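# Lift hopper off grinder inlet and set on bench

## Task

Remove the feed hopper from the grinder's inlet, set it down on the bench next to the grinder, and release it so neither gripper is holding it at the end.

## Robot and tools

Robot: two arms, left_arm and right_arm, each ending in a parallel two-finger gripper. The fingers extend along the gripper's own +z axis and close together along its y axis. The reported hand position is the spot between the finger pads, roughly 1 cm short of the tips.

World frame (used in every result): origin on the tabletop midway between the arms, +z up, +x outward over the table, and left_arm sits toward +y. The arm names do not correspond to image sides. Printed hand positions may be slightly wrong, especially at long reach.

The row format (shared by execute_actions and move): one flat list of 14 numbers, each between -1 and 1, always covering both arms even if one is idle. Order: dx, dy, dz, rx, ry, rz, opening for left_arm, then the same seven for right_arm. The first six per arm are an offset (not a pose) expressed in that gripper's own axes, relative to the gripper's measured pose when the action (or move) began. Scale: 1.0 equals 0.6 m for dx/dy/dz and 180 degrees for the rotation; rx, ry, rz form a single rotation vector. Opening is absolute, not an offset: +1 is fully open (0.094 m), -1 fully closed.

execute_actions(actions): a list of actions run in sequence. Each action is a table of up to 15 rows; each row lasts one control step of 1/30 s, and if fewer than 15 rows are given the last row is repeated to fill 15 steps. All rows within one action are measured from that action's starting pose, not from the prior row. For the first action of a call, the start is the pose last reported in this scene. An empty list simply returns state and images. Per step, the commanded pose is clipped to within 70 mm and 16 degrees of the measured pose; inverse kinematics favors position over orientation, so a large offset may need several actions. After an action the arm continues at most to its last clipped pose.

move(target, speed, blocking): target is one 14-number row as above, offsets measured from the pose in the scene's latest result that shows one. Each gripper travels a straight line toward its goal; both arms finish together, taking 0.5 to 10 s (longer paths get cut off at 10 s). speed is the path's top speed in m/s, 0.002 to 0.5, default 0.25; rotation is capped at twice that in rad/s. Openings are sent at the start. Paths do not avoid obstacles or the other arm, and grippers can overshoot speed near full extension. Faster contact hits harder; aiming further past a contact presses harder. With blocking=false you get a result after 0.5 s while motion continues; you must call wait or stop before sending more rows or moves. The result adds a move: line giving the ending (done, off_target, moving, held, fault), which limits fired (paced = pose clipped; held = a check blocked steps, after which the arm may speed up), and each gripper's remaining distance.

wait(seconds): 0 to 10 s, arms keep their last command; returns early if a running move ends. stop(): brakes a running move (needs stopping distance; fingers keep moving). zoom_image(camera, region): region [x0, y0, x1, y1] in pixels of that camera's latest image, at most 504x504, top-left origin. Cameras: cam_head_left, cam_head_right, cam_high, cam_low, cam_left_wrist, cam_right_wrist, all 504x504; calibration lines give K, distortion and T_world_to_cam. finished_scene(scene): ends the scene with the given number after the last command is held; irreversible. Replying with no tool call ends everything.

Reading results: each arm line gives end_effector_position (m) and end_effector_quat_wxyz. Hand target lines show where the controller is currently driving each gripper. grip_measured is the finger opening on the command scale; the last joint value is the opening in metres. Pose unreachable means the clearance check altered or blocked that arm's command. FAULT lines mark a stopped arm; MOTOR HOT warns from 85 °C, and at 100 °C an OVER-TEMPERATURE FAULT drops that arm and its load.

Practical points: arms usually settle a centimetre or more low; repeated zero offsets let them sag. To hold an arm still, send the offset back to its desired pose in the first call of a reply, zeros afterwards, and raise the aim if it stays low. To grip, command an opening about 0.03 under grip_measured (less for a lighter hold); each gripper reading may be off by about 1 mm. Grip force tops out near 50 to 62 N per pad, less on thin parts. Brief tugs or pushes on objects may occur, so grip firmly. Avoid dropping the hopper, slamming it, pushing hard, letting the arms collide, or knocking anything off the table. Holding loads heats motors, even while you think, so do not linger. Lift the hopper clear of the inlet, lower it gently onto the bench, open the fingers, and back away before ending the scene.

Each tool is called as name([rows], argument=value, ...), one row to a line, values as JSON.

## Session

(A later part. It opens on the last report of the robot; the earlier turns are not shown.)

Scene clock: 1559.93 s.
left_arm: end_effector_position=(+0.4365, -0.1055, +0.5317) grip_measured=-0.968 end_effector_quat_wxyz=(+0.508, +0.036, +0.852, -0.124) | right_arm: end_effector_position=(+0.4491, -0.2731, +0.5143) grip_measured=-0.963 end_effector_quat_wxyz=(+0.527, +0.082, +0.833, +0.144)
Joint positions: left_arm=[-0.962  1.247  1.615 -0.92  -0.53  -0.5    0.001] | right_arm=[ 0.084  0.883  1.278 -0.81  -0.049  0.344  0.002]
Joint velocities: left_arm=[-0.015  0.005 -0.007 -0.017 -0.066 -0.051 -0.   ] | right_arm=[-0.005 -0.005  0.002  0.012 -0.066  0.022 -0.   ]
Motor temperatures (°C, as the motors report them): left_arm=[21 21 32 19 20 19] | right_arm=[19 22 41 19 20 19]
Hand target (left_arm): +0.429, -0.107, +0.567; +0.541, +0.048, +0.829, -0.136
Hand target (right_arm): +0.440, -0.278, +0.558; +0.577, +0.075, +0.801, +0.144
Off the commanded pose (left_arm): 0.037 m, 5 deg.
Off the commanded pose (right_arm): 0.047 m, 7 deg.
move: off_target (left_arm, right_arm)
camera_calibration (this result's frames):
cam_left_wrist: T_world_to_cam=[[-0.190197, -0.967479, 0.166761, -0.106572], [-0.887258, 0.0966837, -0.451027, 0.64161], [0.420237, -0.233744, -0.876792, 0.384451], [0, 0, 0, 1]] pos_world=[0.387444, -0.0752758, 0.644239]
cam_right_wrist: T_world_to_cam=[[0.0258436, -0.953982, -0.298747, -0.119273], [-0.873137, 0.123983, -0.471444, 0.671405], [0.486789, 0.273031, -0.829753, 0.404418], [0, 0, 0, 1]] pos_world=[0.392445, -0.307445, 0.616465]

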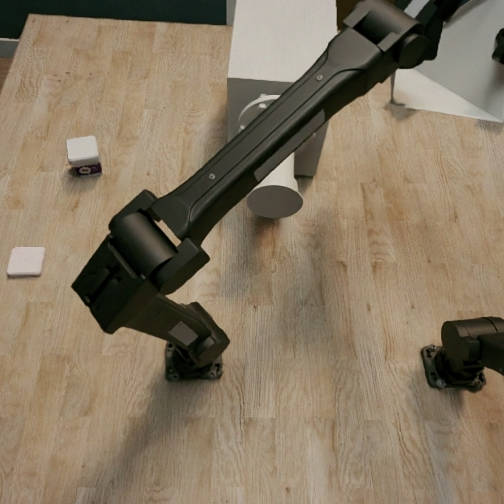

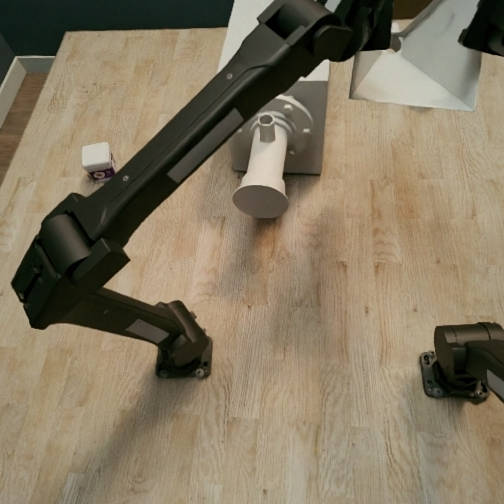

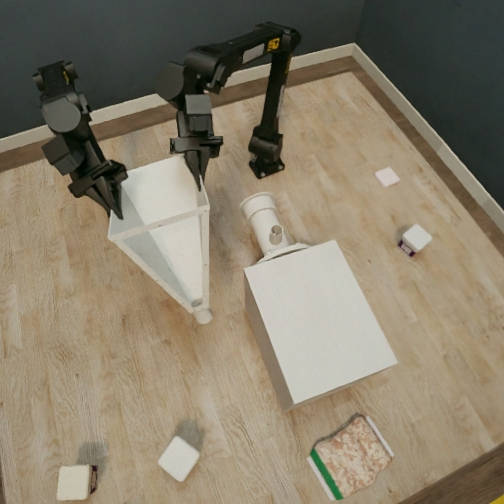

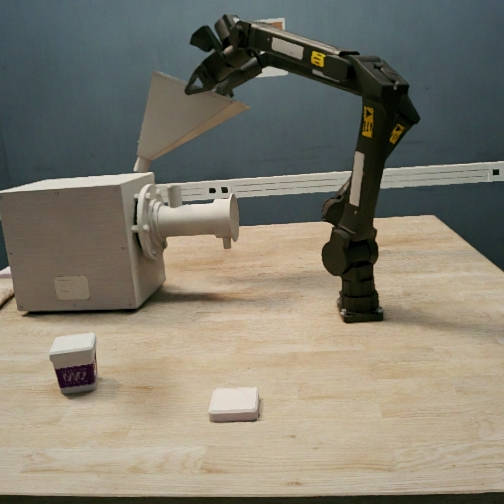

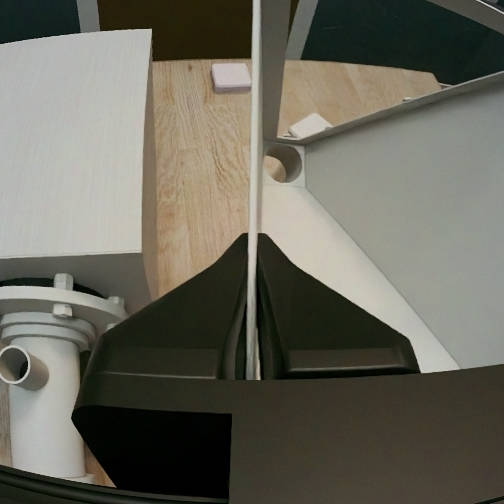

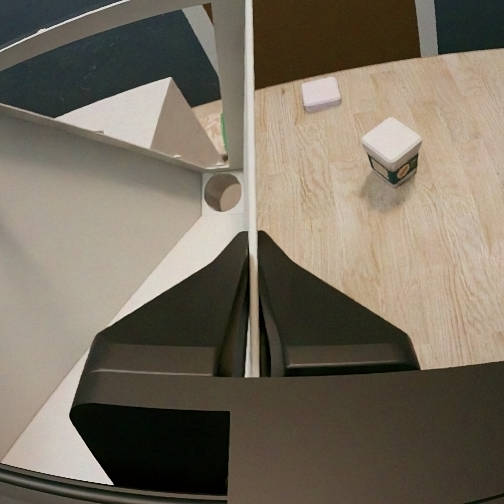

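move(target=[0.2202,0.0162,0.1400,0.0140,-0.1097,0.0155,-1, 0.1753,-0.1053,0.1002,-0.0260,-0.1045,-0.0296,-1], speed=0.09)

Scene clock: 1600.00 s.
left_arm: end_effector_position=(+0.4476, -0.1219, +0.3370) grip_measured=-0.967 end_effector_quat_wxyz=(+0.616, +0.041, +0.775, -0.137) | right_arm: end_effector_position=(+0.4575, -0.2851, +0.3249) grip_measured=-0.966 end_effector_quat_wxyz=(+0.612, +0.055, +0.775, +0.146)
Joint positions: left_arm=[-0.992  1.23   0.913  0.061 -0.627 -0.318  0.002] | right_arm=[ 0.033  0.788  0.601 -0.024 -0.097  0.286  0.002]
Joint velocities: left_arm=[-0.005  0.015  0.007  0.017 -0.022 -0.051 -0.001] | right_arm=[-0.005 -0.015 -0.027  0.027 -0.007 -0.037 -0.   ]
Motor temperatures (°C, as the motors report them): left_arm=[21 21 33 19 21 19] | right_arm=[19 22 43 20 19 19]
Hand target (left_arm): +0.448, -0.124, +0.376; +0.647, +0.045, +0.749, -0.136
Hand target (right_arm): +0.458, -0.292, +0.379; +0.665, +0.045, +0.733, +0.136
Off the commanded pose (left_arm): 0.040 m, 5 deg.
Off the commanded pose (right_arm): 0.055 m, 8 deg.
move: off_target (left_arm, right_arm)
camera_calibration (this result's frames):
cam_left_wrist: T_world_to_cam=[[-0.232369, -0.96057, 0.152674, -0.0633822], [-0.739903, 0.0726926, -0.668775, 0.569739], [0.631307, -0.268366, -0.72762, 0.0561996], [0, 0, 0, 1]] pos_world=[0.371345, -0.0872168, 0.431596]
cam_right_wrist: T_world_to_cam=[[0.0985302, -0.9592, -0.265003, -0.233252], [-0.756068, 0.10099, -0.646655, 0.587792], [0.647034, 0.264075, -0.71527, 0.133356], [0, 0, 0, 1]] pos_world=[0.381107, -0.318312, 0.413671]

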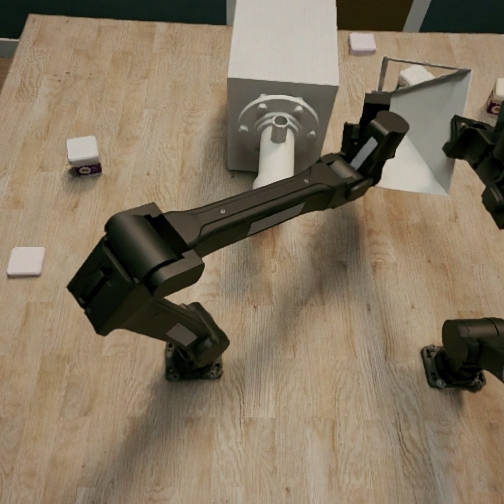

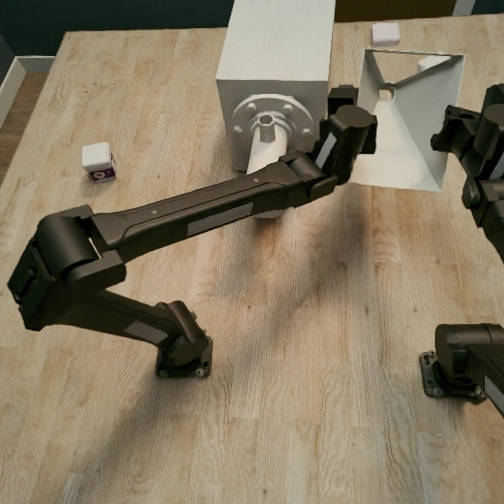

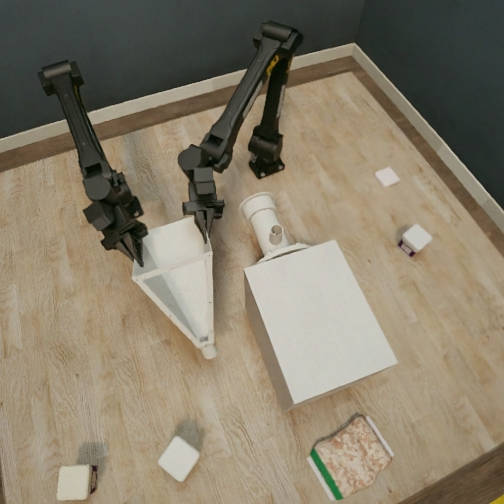

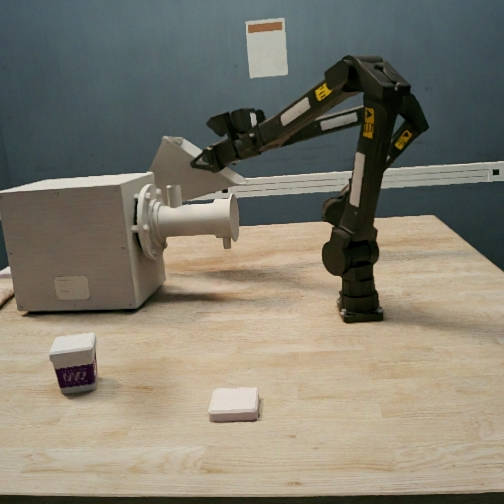

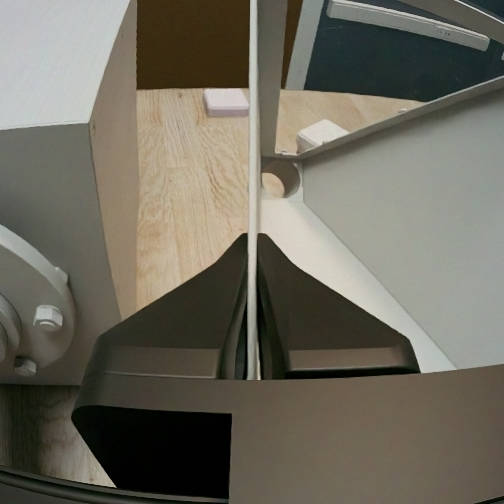

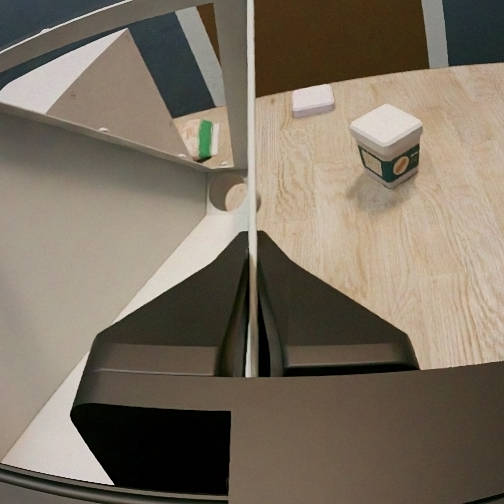

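move(target=[0.1444,-0.0165,0.0406,0.0172,-0.1079,0.0204,-1, 0.0823,-0.0690,0.0141,-0.0237,-0.1053,-0.0265,-1], speed=0.08)

Scene clock: 1628.73 s.
left_arm: end_effector_position=(+0.4474, -0.1437, +0.2254) grip_measured=-0.968 end_effector_quat_wxyz=(+0.716, +0.052, +0.678, -0.157) | right_arm: end_effector_position=(+0.4521, -0.3046, +0.2167) grip_measured=-0.969 end_effector_quat_wxyz=(+0.691, +0.037, +0.708, +0.145)
Joint positions: left_arm=[-1.022  1.594  0.683  1.004 -0.651 -0.083  0.002] | right_arm=[-0.042  1.089  0.267  0.817 -0.166  0.258  0.001]
Joint velocities: left_arm=[-0.015 -0.015 -0.002  0.042 -0.037  0.022 -0.001] | right_arm=[-0.005  0.005 -0.012  0.032 -0.022 -0.022 -0.   ]
Motor temperatures (°C, as the motors report them): left_arm=[21 21 33 20 21 19] | right_arm=[19 22 44 20 19 19]
Hand target (left_arm): +0.449, -0.147, +0.249; +0.738, +0.058, +0.656, -0.145
Hand target (right_arm): +0.457, -0.309, +0.263; +0.738, +0.025, +0.660, +0.136
Off the commanded pose (left_arm): 0.025 m, 4 deg.
Off the commanded pose (right_arm): 0.049 m, 8 deg.
move: off_target (left_arm, right_arm)
camera_calibration (this result's frames):
cam_left_wrist: T_world_to_cam=[[-0.293448, -0.947032, 0.130454, -0.0331237], [-0.527062, 0.0464267, -0.848558, 0.438026], [0.797555, -0.317765, -0.512768, -0.160592], [0, 0, 0, 1]] pos_world=[0.349228, -0.102736, 0.293665]
cam_right_wrist: T_world_to_cam=[[0.147055, -0.963159, -0.225166, -0.311874], [-0.604529, 0.09266, -0.791176, 0.475916], [0.782892, 0.252466, -0.568631, -0.0320563], [0, 0, 0, 1]] pos_world=[0.358664, -0.336389, 0.288082]

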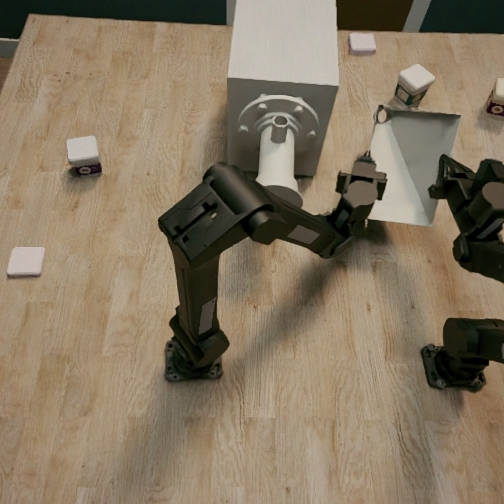

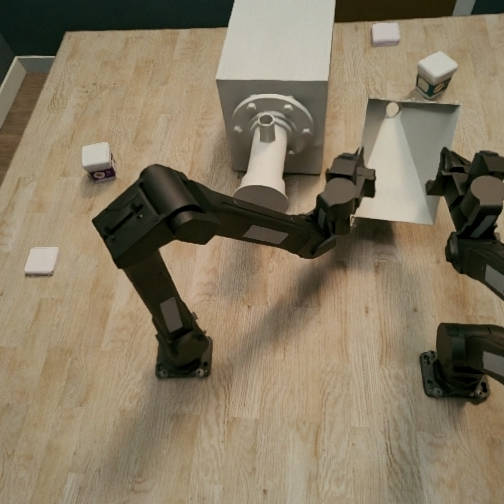

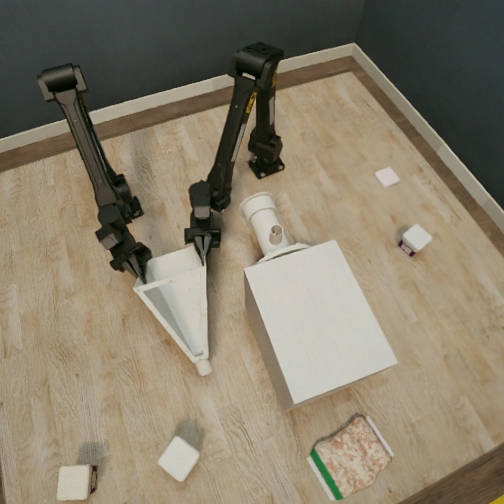

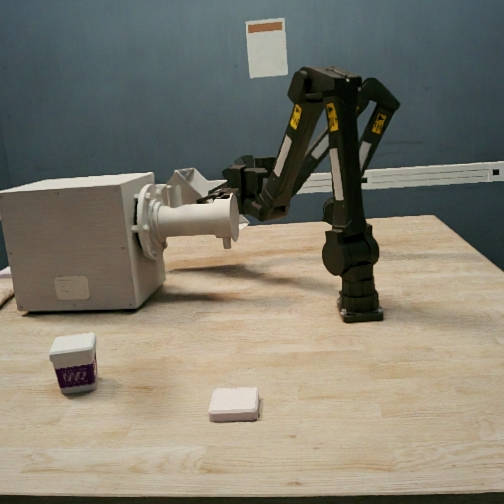

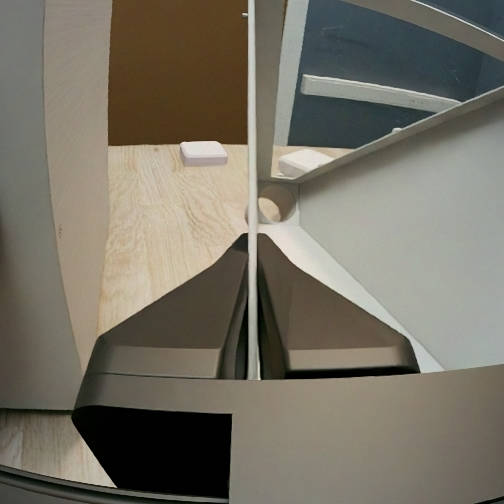

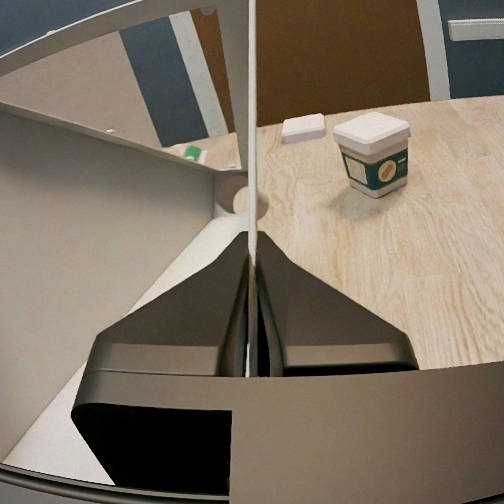

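zoom_image(camera="cam_high", region=[80, 120, 330, 400])

zoom_image(camera="cam_low", region=[120, 120, 340, 320])

Region (80, 120, 330, 400) of cam_high's 504x504 image, scaled by 1.800, with more detail than that image has; it fills the left 450 columns of this view, and the rest is white.

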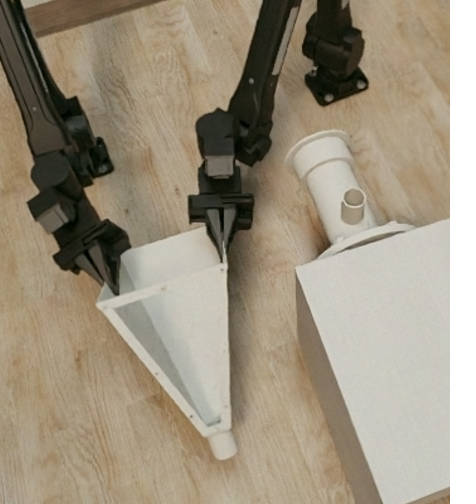

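Region (120, 120, 340, 320) of cam_low's 504x504 image, scaled by 2.291, with more detail than that image has; it fills the top 458 rows of this view, and the rest is white.

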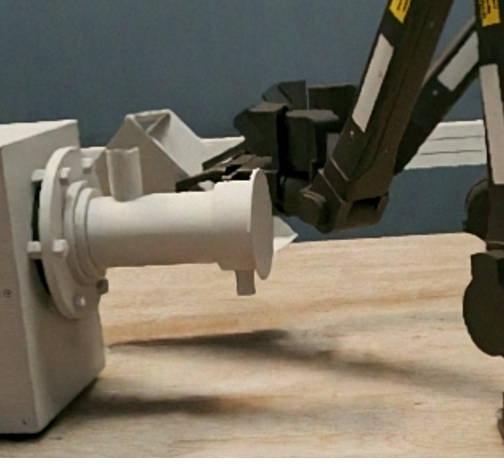

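move(target=[0.0563,0.0128,0.0988,-0.0010,-0.0185,0.0110,-1, -0.0125,-0.0382,0.0952,-0.0067,-0.0414,-0.0125,-1], speed=0.06)

Scene clock: 1715.43 s.
left_arm: end_effector_position=(+0.4848, -0.1573, +0.1646) grip_measured=-0.969 end_effector_quat_wxyz=(+0.705, +0.059, +0.686, -0.167) | right_arm: end_effector_position=(+0.4851, -0.3162, +0.1554) grip_measured=-0.969 end_effector_quat_wxyz=(+0.676, +0.043, +0.723, +0.139)
Joint positions: left_arm=[-0.963  1.802  0.748  1.114 -0.567 -0.115  0.001] | right_arm=[-0.076  1.443  0.302  1.092 -0.189  0.253  0.001]
Joint velocities: left_arm=[-0.005 -0.015 -0.012  0.012 -0.051  0.007  0.   ] | right_arm=[-0.015 -0.015 -0.022  0.002 -0.007 -0.037 -0.   ]
Motor temperatures (°C, as the motors report them): left_arm=[20 22 30 20 20 20] | right_arm=[19 22 41 20 19 19]
Hand target (left_arm): +0.506, -0.157, +0.196; +0.736, +0.057, +0.659, -0.145
Hand target (right_arm): +0.507, -0.320, +0.217; +0.738, +0.025, +0.661, +0.135
Off the commanded pose (left_arm): 0.038 m, 6 deg.
Off the commanded pose (right_arm): 0.068 m, 10 deg.
move: off_target (left_arm, right_arm)
camera_calibration (this result's frames):
cam_left_wrist: T_world_to_cam=[[-0.315181, -0.93891, 0.138235, -0.0165369], [-0.546442, 0.0604521, -0.835312, 0.416229], [0.775926, -0.338812, -0.532113, -0.215614], [0, 0, 0, 1]] pos_world=[0.389533, -0.113741, 0.235236]
cam_right_wrist: T_world_to_cam=[[0.12648, -0.965342, -0.228293, -0.331864], [-0.637895, 0.0970949, -0.763978, 0.461819], [0.759666, 0.242255, -0.603506, -0.076406], [0, 0, 0, 1]] pos_world=[0.39461, -0.346693, 0.230946]

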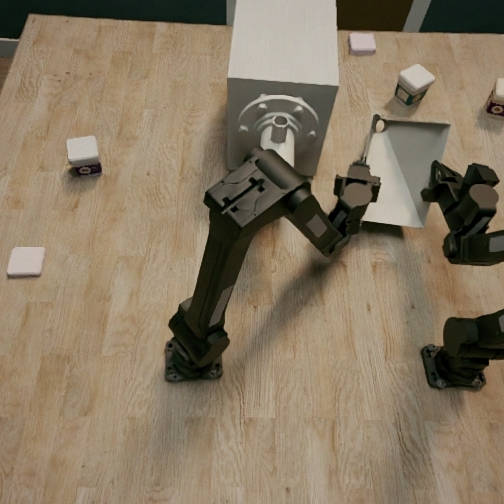

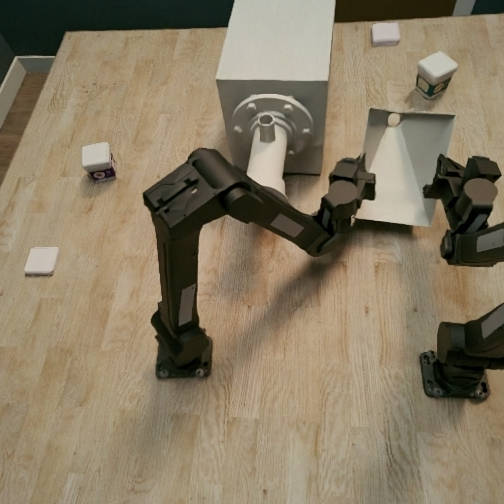

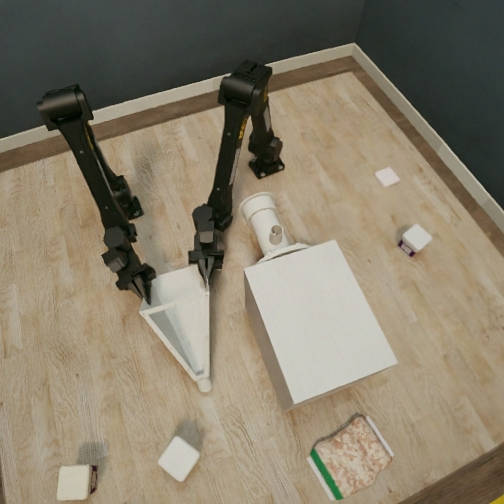

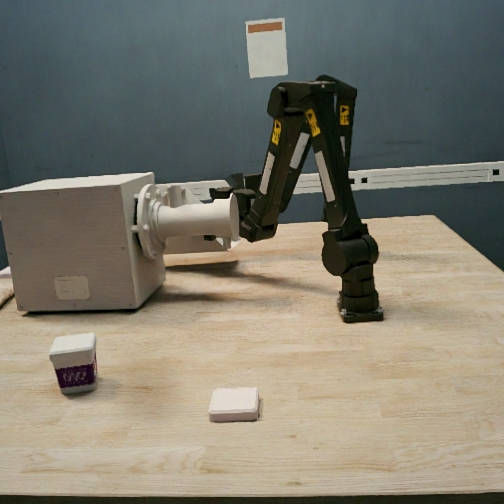

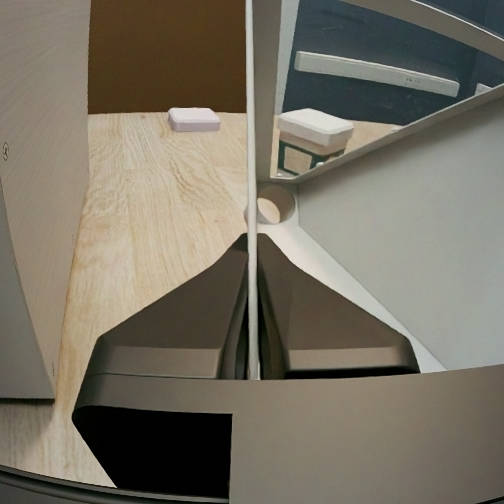

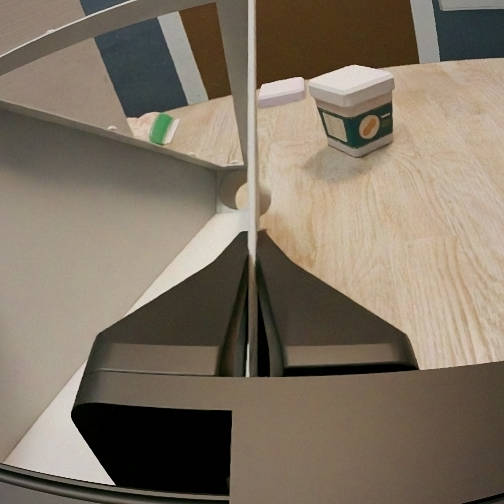

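zoom_image(camera="cam_high", region=[100, 140, 320, 400])

zoom_image(camera="cam_low", region=[130, 150, 330, 310])

Region (100, 140, 320, 400) of cam_high's 504x504 image, scaled by 1.938, with more detail than that image has; it fills the left 426 columns of this view, and the rest is white.

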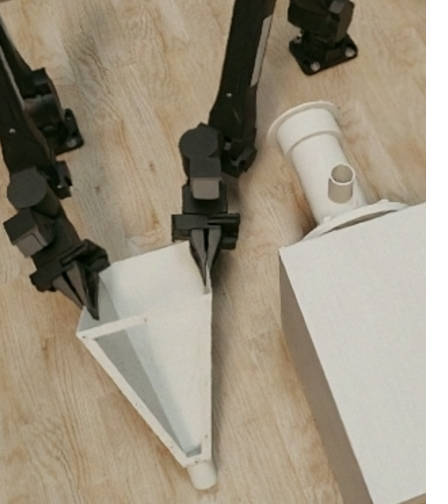

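Region (130, 150, 330, 310) of cam_low's 504x504 image, scaled by 2.520, with more detail than that image has; it fills the top 403 rows of this view, and the rest is white.

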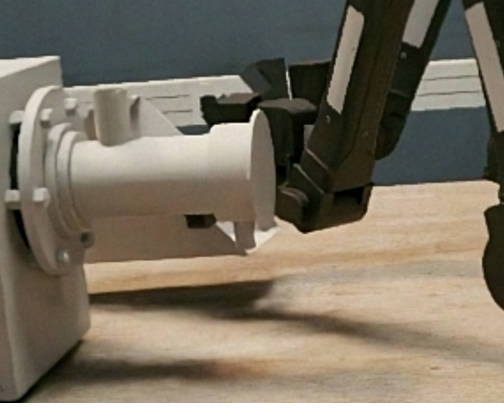

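execute_actions([
  [[-0.0409,0.0050,0.0353,-0.0086,-0.0282,0.0145,-1,-0.0980,0.0141,0.0303,-0.0140,-0.0570,-0.0140,-1],[-0.0409,0.0050,0.0353,-0.0086,-0.0282,0.0145,-1,-0.0980,0.0141,0.0303,-0.0140,-0.0570,-0.0140,-1],[-0.0311,0.0064,0.0348,-0.0083,-0.0313,0.0157,-1,-0.0916,0.0125,0.0303,-0.0148,-0.0602,-0.0142,-1],[-0.0311,0.0064,0.0348,-0.0083,-0.0313,0.0157,-1,-0.0916,0.0125,0.0303,-0.0148,-0.0602,-0.0142,-1],[-0.0212,0.0079,0.0342,-0.0081,-0.0344,0.0169,-1,-0.0851,0.0108,0.0302,-0.0157,-0.0634,-0.0144,-1],[-0.0212,0.0079,0.0342,-0.0081,-0.0344,0.0169,-1,-0.0851,0.0108,0.0302,-0.0157,-0.0634,-0.0144,-1],[-0.0114,0.0093,0.0337,-0.0078,-0.0375,0.0181,-1,-0.0787,0.0092,0.0302,-0.0165,-0.0666,-0.0146,-1],[-0.0114,0.0093,0.0337,-0.0078,-0.0375,0.0181,-1,-0.0787,0.0092,0.0302,-0.0165,-0.0666,-0.0146,-1],[-0.0015,0.0108,0.0332,-0.0076,-0.0406,0.0193,-1,-0.0722,0.0075,0.0302,-0.0174,-0.0698,-0.0148,-1]],
])

wait(seconds=1)

Scene clock: 1776.70 s.
left_arm: end_effector_position=(+0.4880, -0.1576, +0.1407) grip_measured=-0.969 end_effector_quat_wxyz=(+0.722, +0.052, +0.668, -0.172) | right_arm: end_effector_position=(+0.4889, -0.3161, +0.1364) grip_measured=-0.969 end_effector_quat_wxyz=(+0.692, +0.031, +0.709, +0.135)
Joint positions: left_arm=[-0.96   1.916  0.758  1.28  -0.567 -0.09   0.001] | right_arm=[-0.078  1.606  0.302  1.297 -0.195  0.235  0.001]
Joint velocities: left_arm=[ 0.005 -0.005  0.002  0.022 -0.022  0.007 -0.   ] | right_arm=[ 0.005  0.044  0.007  0.081 -0.125 -0.095 -0.   ]
Motor temperatures (°C, as the motors report them): left_arm=[21 23 31 20 20 20] | right_arm=[19 22 41 20 19 19]
Hand target (left_arm): +0.505, -0.156, +0.166; +0.751, +0.059, +0.642, -0.142
Hand target (right_arm): +0.502, -0.320, +0.196; +0.754, +0.022, +0.642, +0.136
Off the commanded pose (left_arm): 0.031 m, 6 deg.
Off the commanded pose (right_arm): 0.064 m, 11 deg.
camera_calibration (this result's frames):
cam_left_wrist: T_world_to_cam=[[-0.316114, -0.937465, 0.145711, -0.012829], [-0.506612, 0.0369446, -0.861382, 0.378525], [0.802132, -0.346114, -0.48661, -0.251179], [0, 0, 0, 1]] pos_world=[0.389189, -0.112948, 0.205697]
cam_right_wrist: T_world_to_cam=[[0.14078, -0.968853, -0.203728, -0.348029], [-0.603063, 0.0792781, -0.793744, 0.431115], [0.785173, 0.234604, -0.573118, -0.109841], [0, 0, 0, 1]] pos_world=[0.395229, -0.345598, 0.20834]

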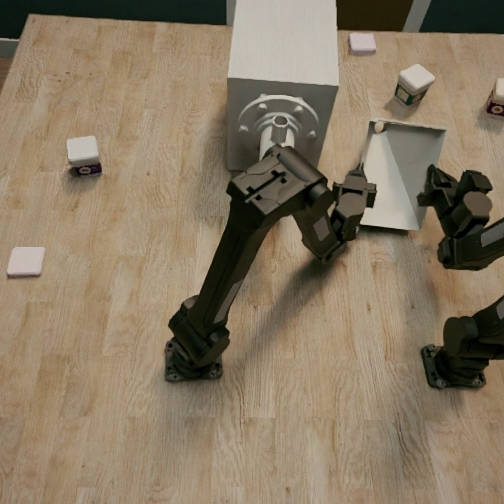

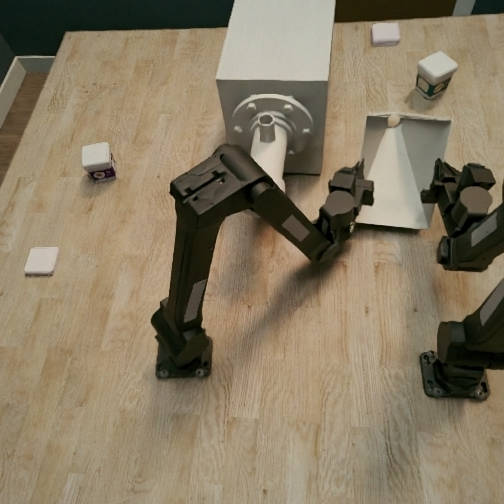

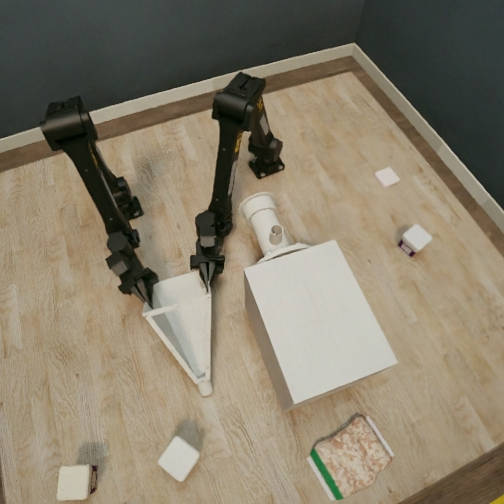

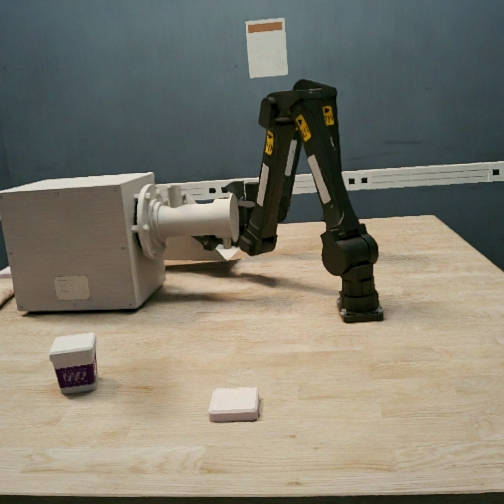

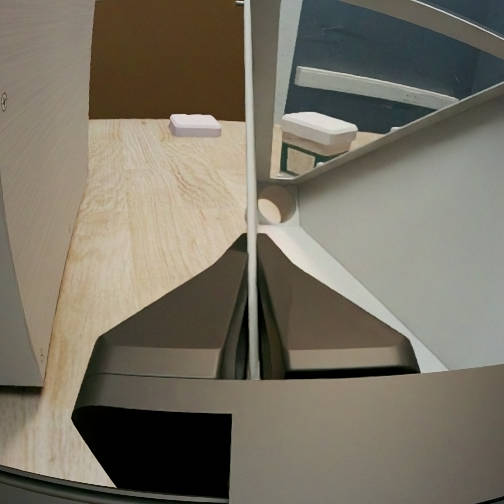

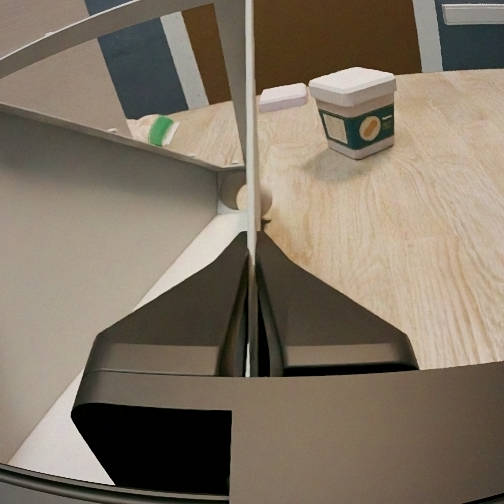

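Scene clock: 1777.70 s.
left_arm: end_effector_position=(+0.4881, -0.1577, +0.1432) grip_measured=-0.969 end_effector_quat_wxyz=(+0.725, +0.051, +0.664, -0.173) | right_arm: end_effector_position=(+0.4889, -0.3162, +0.1392) grip_measured=-0.969 end_effector_quat_wxyz=(+0.696, +0.030, +0.705, +0.134)
Joint positions: left_arm=[-0.96   1.916  0.759  1.289 -0.567 -0.086  0.001] | right_arm=[-0.078  1.606  0.302  1.309 -0.195  0.234  0.001]
Joint velocities: left_arm=[ 0.005 -0.005  0.017 -0.002 -0.037 -0.037 -0.   ] | right_arm=[-0.005 -0.005  0.002 -0.002 -0.007  0.007 -0.   ]
Motor temperatures (°C, as the motors report them): left_arm=[21 23 31 20 20 20] | right_arm=[19 22 41 20 19 19]
Hand target (left_arm): +0.505, -0.156, +0.166; +0.751, +0.059, +0.642, -0.142
Hand target (right_arm): +0.502, -0.320, +0.196; +0.754, +0.022, +0.642, +0.136
Off the commanded pose (left_arm): 0.028 m, 6 deg.
Off the commanded pose (right_arm): 0.061 m, 10 deg.
wait: 1.00 s; at rest by 0.27 s
camera_calibration (this result's frames):
cam_left_wrist: T_world_to_cam=[[-0.316895, -0.936915, 0.147541, -0.0131195], [-0.499763, 0.0327342, -0.865544, 0.377397], [0.806111, -0.348021, -0.478609, -0.25351], [0, 0, 0, 1]] pos_world=[0.388808, -0.112872, 0.207257]
cam_right_wrist: T_world_to_cam=[[0.143193, -0.969117, -0.20077, -0.349237], [-0.593554, 0.0782372, -0.800982, 0.429377], [0.791953, 0.233863, -0.56402, -0.113029], [0, 0, 0, 1]] pos_world=[0.39438, -0.345611, 0.210056]

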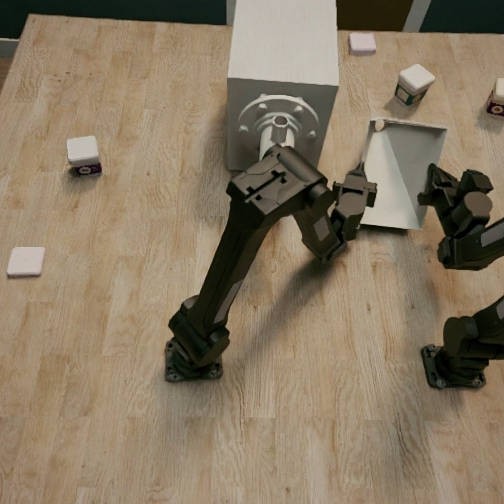

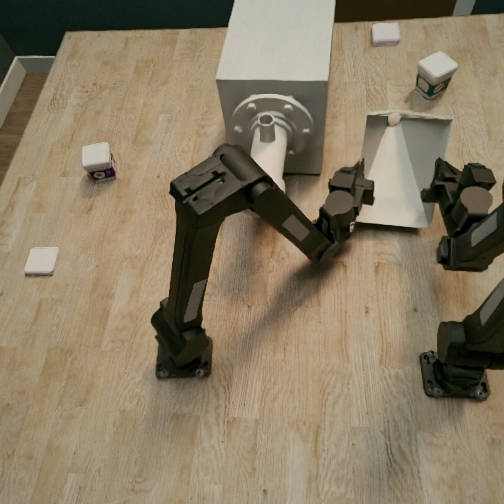

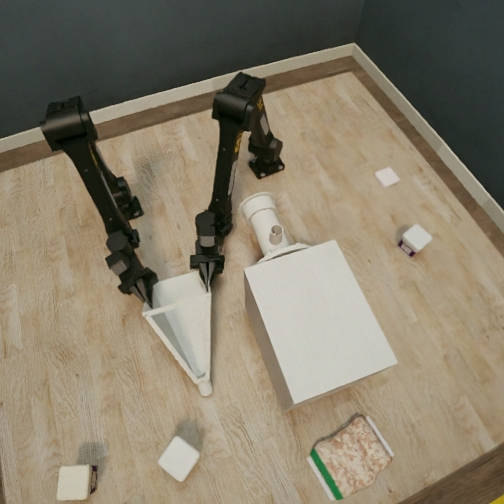

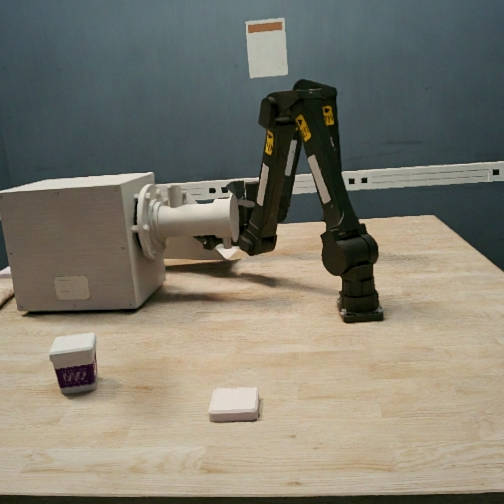

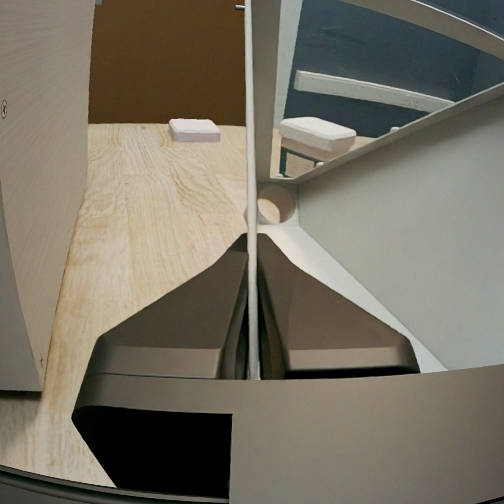

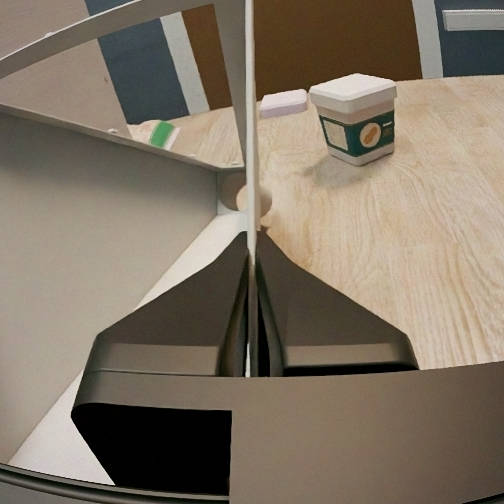

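zoom_image(camera="cam_low", region=[130, 170, 330, 310])

Region (130, 170, 330, 310) of cam_low's 504x504 image, scaled by 2.520, with more detail than that image has; it fills the top 353 rows of this view, and the rest is white.

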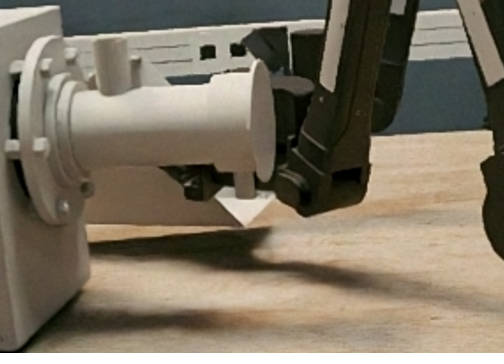

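execute_actions([
  [[-0.0300,0.0067,0.0295,-0.0078,-0.0192,0.0213,-1,-0.0882,0.0110,0.0210,-0.0110,-0.0532,-0.0064,-1],[-0.0300,0.0067,0.0295,-0.0078,-0.0192,0.0213,-1,-0.0882,0.0110,0.0210,-0.0110,-0.0532,-0.0064,-1],[-0.0300,0.0067,0.0295,-0.0078,-0.0192,0.0213,-1,-0.0882,0.0110,0.0210,-0.0110,-0.0532,-0.0064,-1],[-0.0238,0.0077,0.0287,-0.0078,-0.0192,0.0213,-1,-0.0821,0.0096,0.0210,-0.0110,-0.0532,-0.0064,-1],[-0.0238,0.0077,0.0287,-0.0078,-0.0192,0.0213,-1,-0.0821,0.0096,0.0210,-0.0110,-0.0532,-0.0064,-1],[-0.0238,0.0077,0.0287,-0.0078,-0.0192,0.0213,-1,-0.0821,0.0096,0.0210,-0.0110,-0.0532,-0.0064,-1],[-0.0176,0.0087,0.0280,-0.0078,-0.0192,0.0213,-1,-0.0760,0.0081,0.0210,-0.0110,-0.0532,-0.0064,-1],[-0.0176,0.0087,0.0280,-0.0078,-0.0192,0.0213,-1,-0.0760,0.0081,0.0210,-0.0110,-0.0532,-0.0064,-1],[-0.0176,0.0087,0.0280,-0.0078,-0.0192,0.0213,-1,-0.0760,0.0081,0.0210,-0.0110,-0.0532,-0.0064,-1],[-0.0115,0.0097,0.0273,-0.0078,-0.0192,0.0213,-1,-0.0700,0.0067,0.0210,-0.0110,-0.0532,-0.0064,-1]],
])

wait(seconds=1)

zoom_image(camera="cam_low", region=[130, 170, 330, 310])

Scene clock: 1804.57 s.
left_arm: end_effector_position=(+0.4879, -0.1575, +0.1345) grip_measured=-0.969 end_effector_quat_wxyz=(+0.727, +0.052, +0.663, -0.172) | right_arm: end_effector_position=(+0.4889, -0.3158, +0.1299) grip_measured=-0.969 end_effector_quat_wxyz=(+0.699, +0.028, +0.701, +0.135)
Joint positions: left_arm=[-0.96   1.944  0.761  1.321 -0.567 -0.08   0.001] | right_arm=[-0.078  1.67   0.302  1.384 -0.197  0.234  0.001]
Joint velocities: left_arm=[-0.005  0.015  0.002  0.007 -0.051  0.095  0.   ] | right_arm=[ 0.005  0.044 -0.007  0.022 -0.037 -0.037  0.   ]
Motor temperatures (°C, as the motors report them): left_arm=[21 23 30 20 20 21] | right_arm=[19 22 39 21 19 19]
Hand target (left_arm): +0.504, -0.155, +0.151; +0.749, +0.058, +0.644, -0.142
Hand target (right_arm): +0.499, -0.320, +0.180; +0.754, +0.022, +0.643, +0.136
Off the commanded pose (left_arm): 0.024 m, 5 deg.
Off the commanded pose (right_arm): 0.053 m, 9 deg.
camera_calibration (this result's frames):
cam_left_wrist: T_world_to_cam=[[-0.316951, -0.937372, 0.144484, -0.011308], [-0.496066, 0.0340017, -0.867619, 0.368451], [0.808369, -0.346666, -0.475776, -0.258689], [0, 0, 0, 1]] pos_world=[0.388308, -0.112806, 0.198231]
cam_right_wrist: T_world_to_cam=[[0.147032, -0.969088, -0.198117, -0.353003], [-0.585644, 0.0761222, -0.806986, 0.418207], [0.797121, 0.234679, -0.556348, -0.121622], [0, 0, 0, 1]] pos_world=[0.393771, -0.345384, 0.199887]

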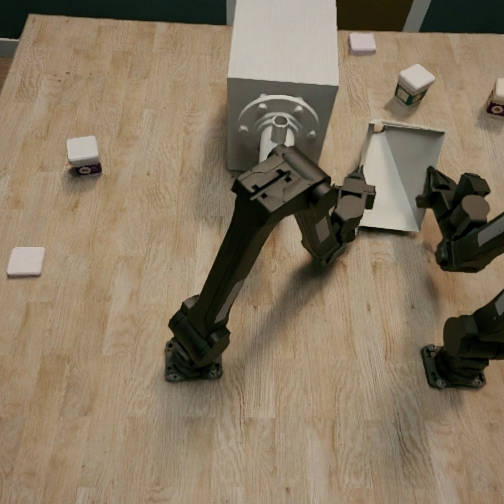

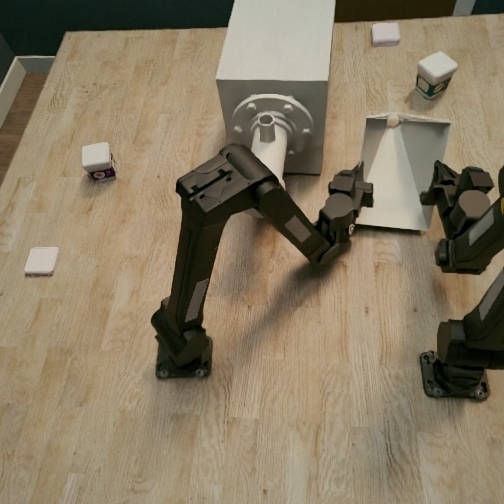

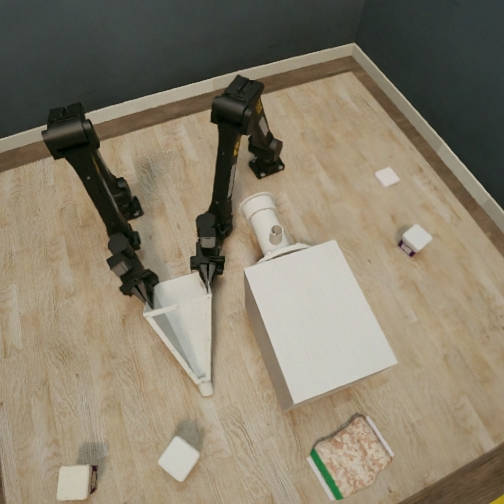

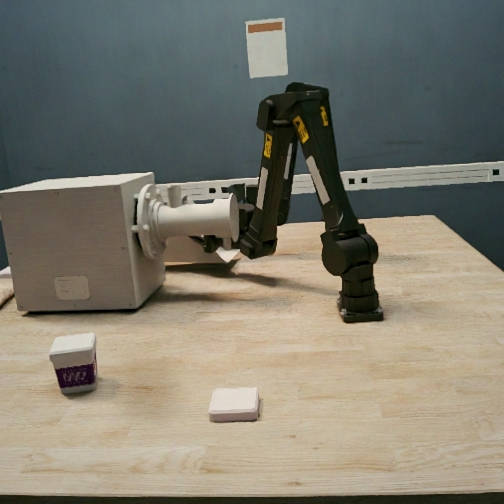

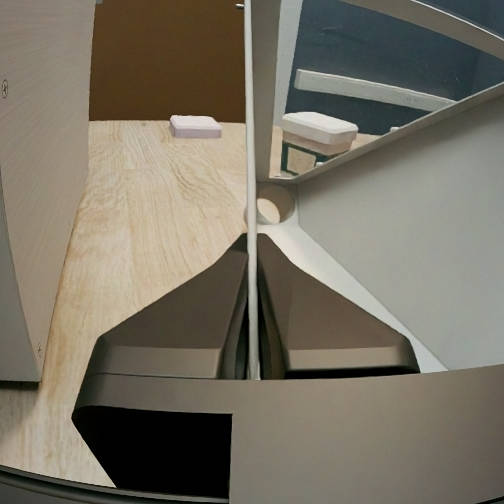

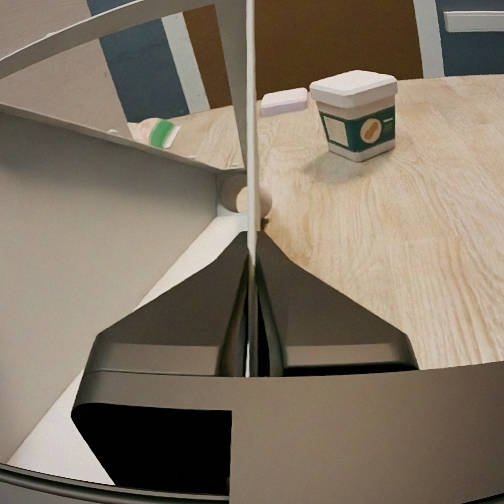

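Scene clock: 1805.57 s.
left_arm: end_effector_position=(+0.4879, -0.1575, +0.1347) grip_measured=-0.969 end_effector_quat_wxyz=(+0.727, +0.051, +0.662, -0.173) | right_arm: end_effector_position=(+0.4889, -0.3158, +0.1304) grip_measured=-0.969 end_effector_quat_wxyz=(+0.701, +0.028, +0.700, +0.135)
Joint positions: left_arm=[-0.96   1.945  0.761  1.324 -0.567 -0.08   0.001] | right_arm=[-0.078  1.672  0.302  1.389 -0.197  0.234  0.001]
Joint velocities: left_arm=[-0.005 -0.005 -0.012 -0.022 -0.037 -0.081  0.001] | right_arm=[-0.005 -0.024  0.002 -0.002 -0.022 -0.007 -0.   ]
Motor temperatures (°C, as the motors report them): left_arm=[21 23 30 20 20 21] | right_arm=[19 22 39 21 19 19]
Hand target (left_arm): +0.504, -0.155, +0.151; +0.749, +0.058, +0.644, -0.142
Hand target (right_arm): +0.499, -0.320, +0.180; +0.753, +0.022, +0.643, +0.136
Off the commanded pose (left_arm): 0.024 m, 5 deg.
Off the commanded pose (right_arm): 0.052 m, 9 deg.
wait: 1.00 s; at rest by 0.17 s
camera_calibration (this result's frames):
cam_left_wrist: T_world_to_cam=[[-0.317162, -0.937116, 0.145679, -0.0113671], [-0.494804, 0.0324676, -0.868398, 0.367846], [0.809059, -0.347506, -0.473986, -0.259353], [0, 0, 0, 1]] pos_world=[0.388238, -0.112722, 0.198163]
cam_right_wrist: T_world_to_cam=[[0.14771, -0.96912, -0.197456, -0.353331], [-0.582873, 0.0759925, -0.809002, 0.417454], [0.799025, 0.23459, -0.553649, -0.122645], [0, 0, 0, 1]] pos_world=[0.39351, -0.345372, 0.200051]

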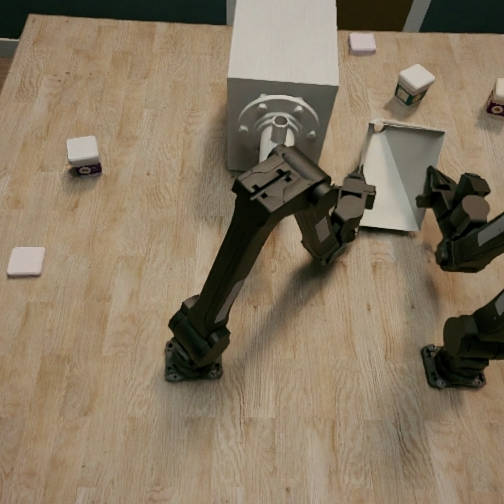

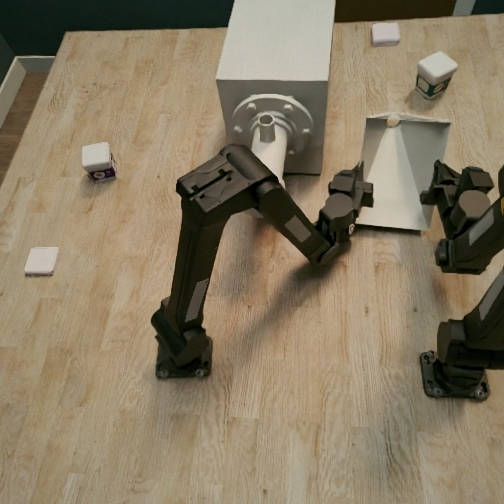

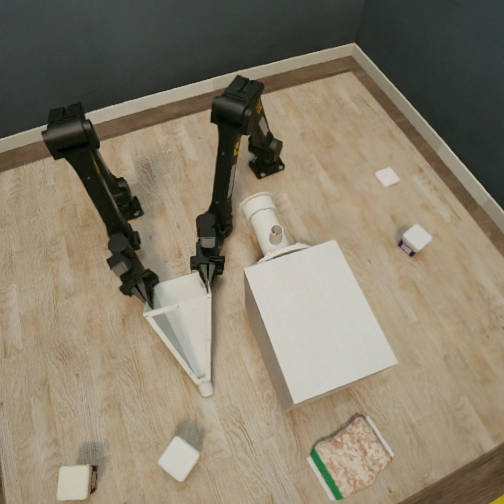

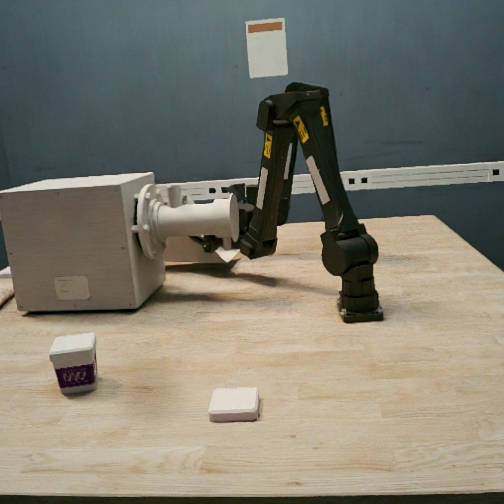

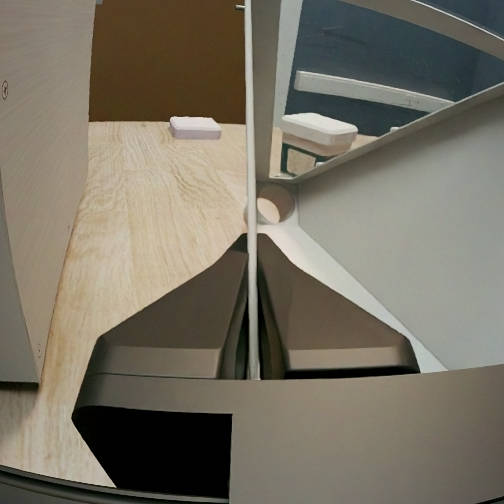

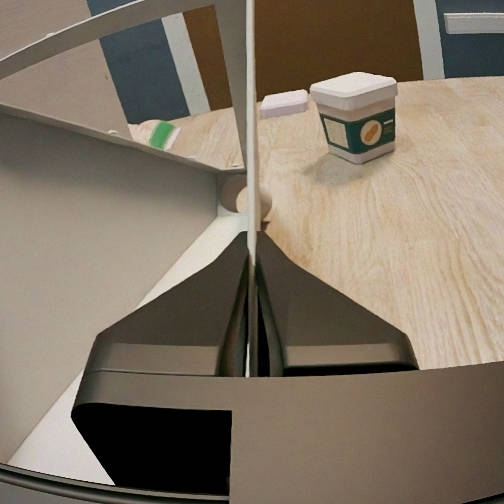

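Region (130, 170, 330, 310) of cam_low's 504x504 image, scaled by 2.520, with more detail than that image has; it fills the top 353 rows of this view, and the rest is white.

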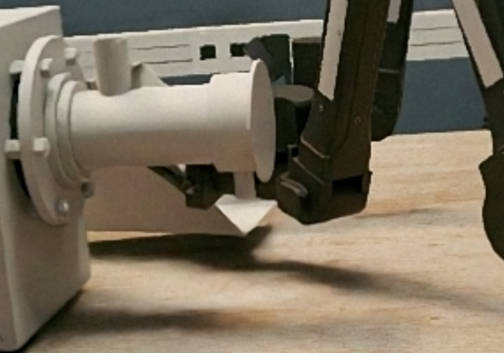

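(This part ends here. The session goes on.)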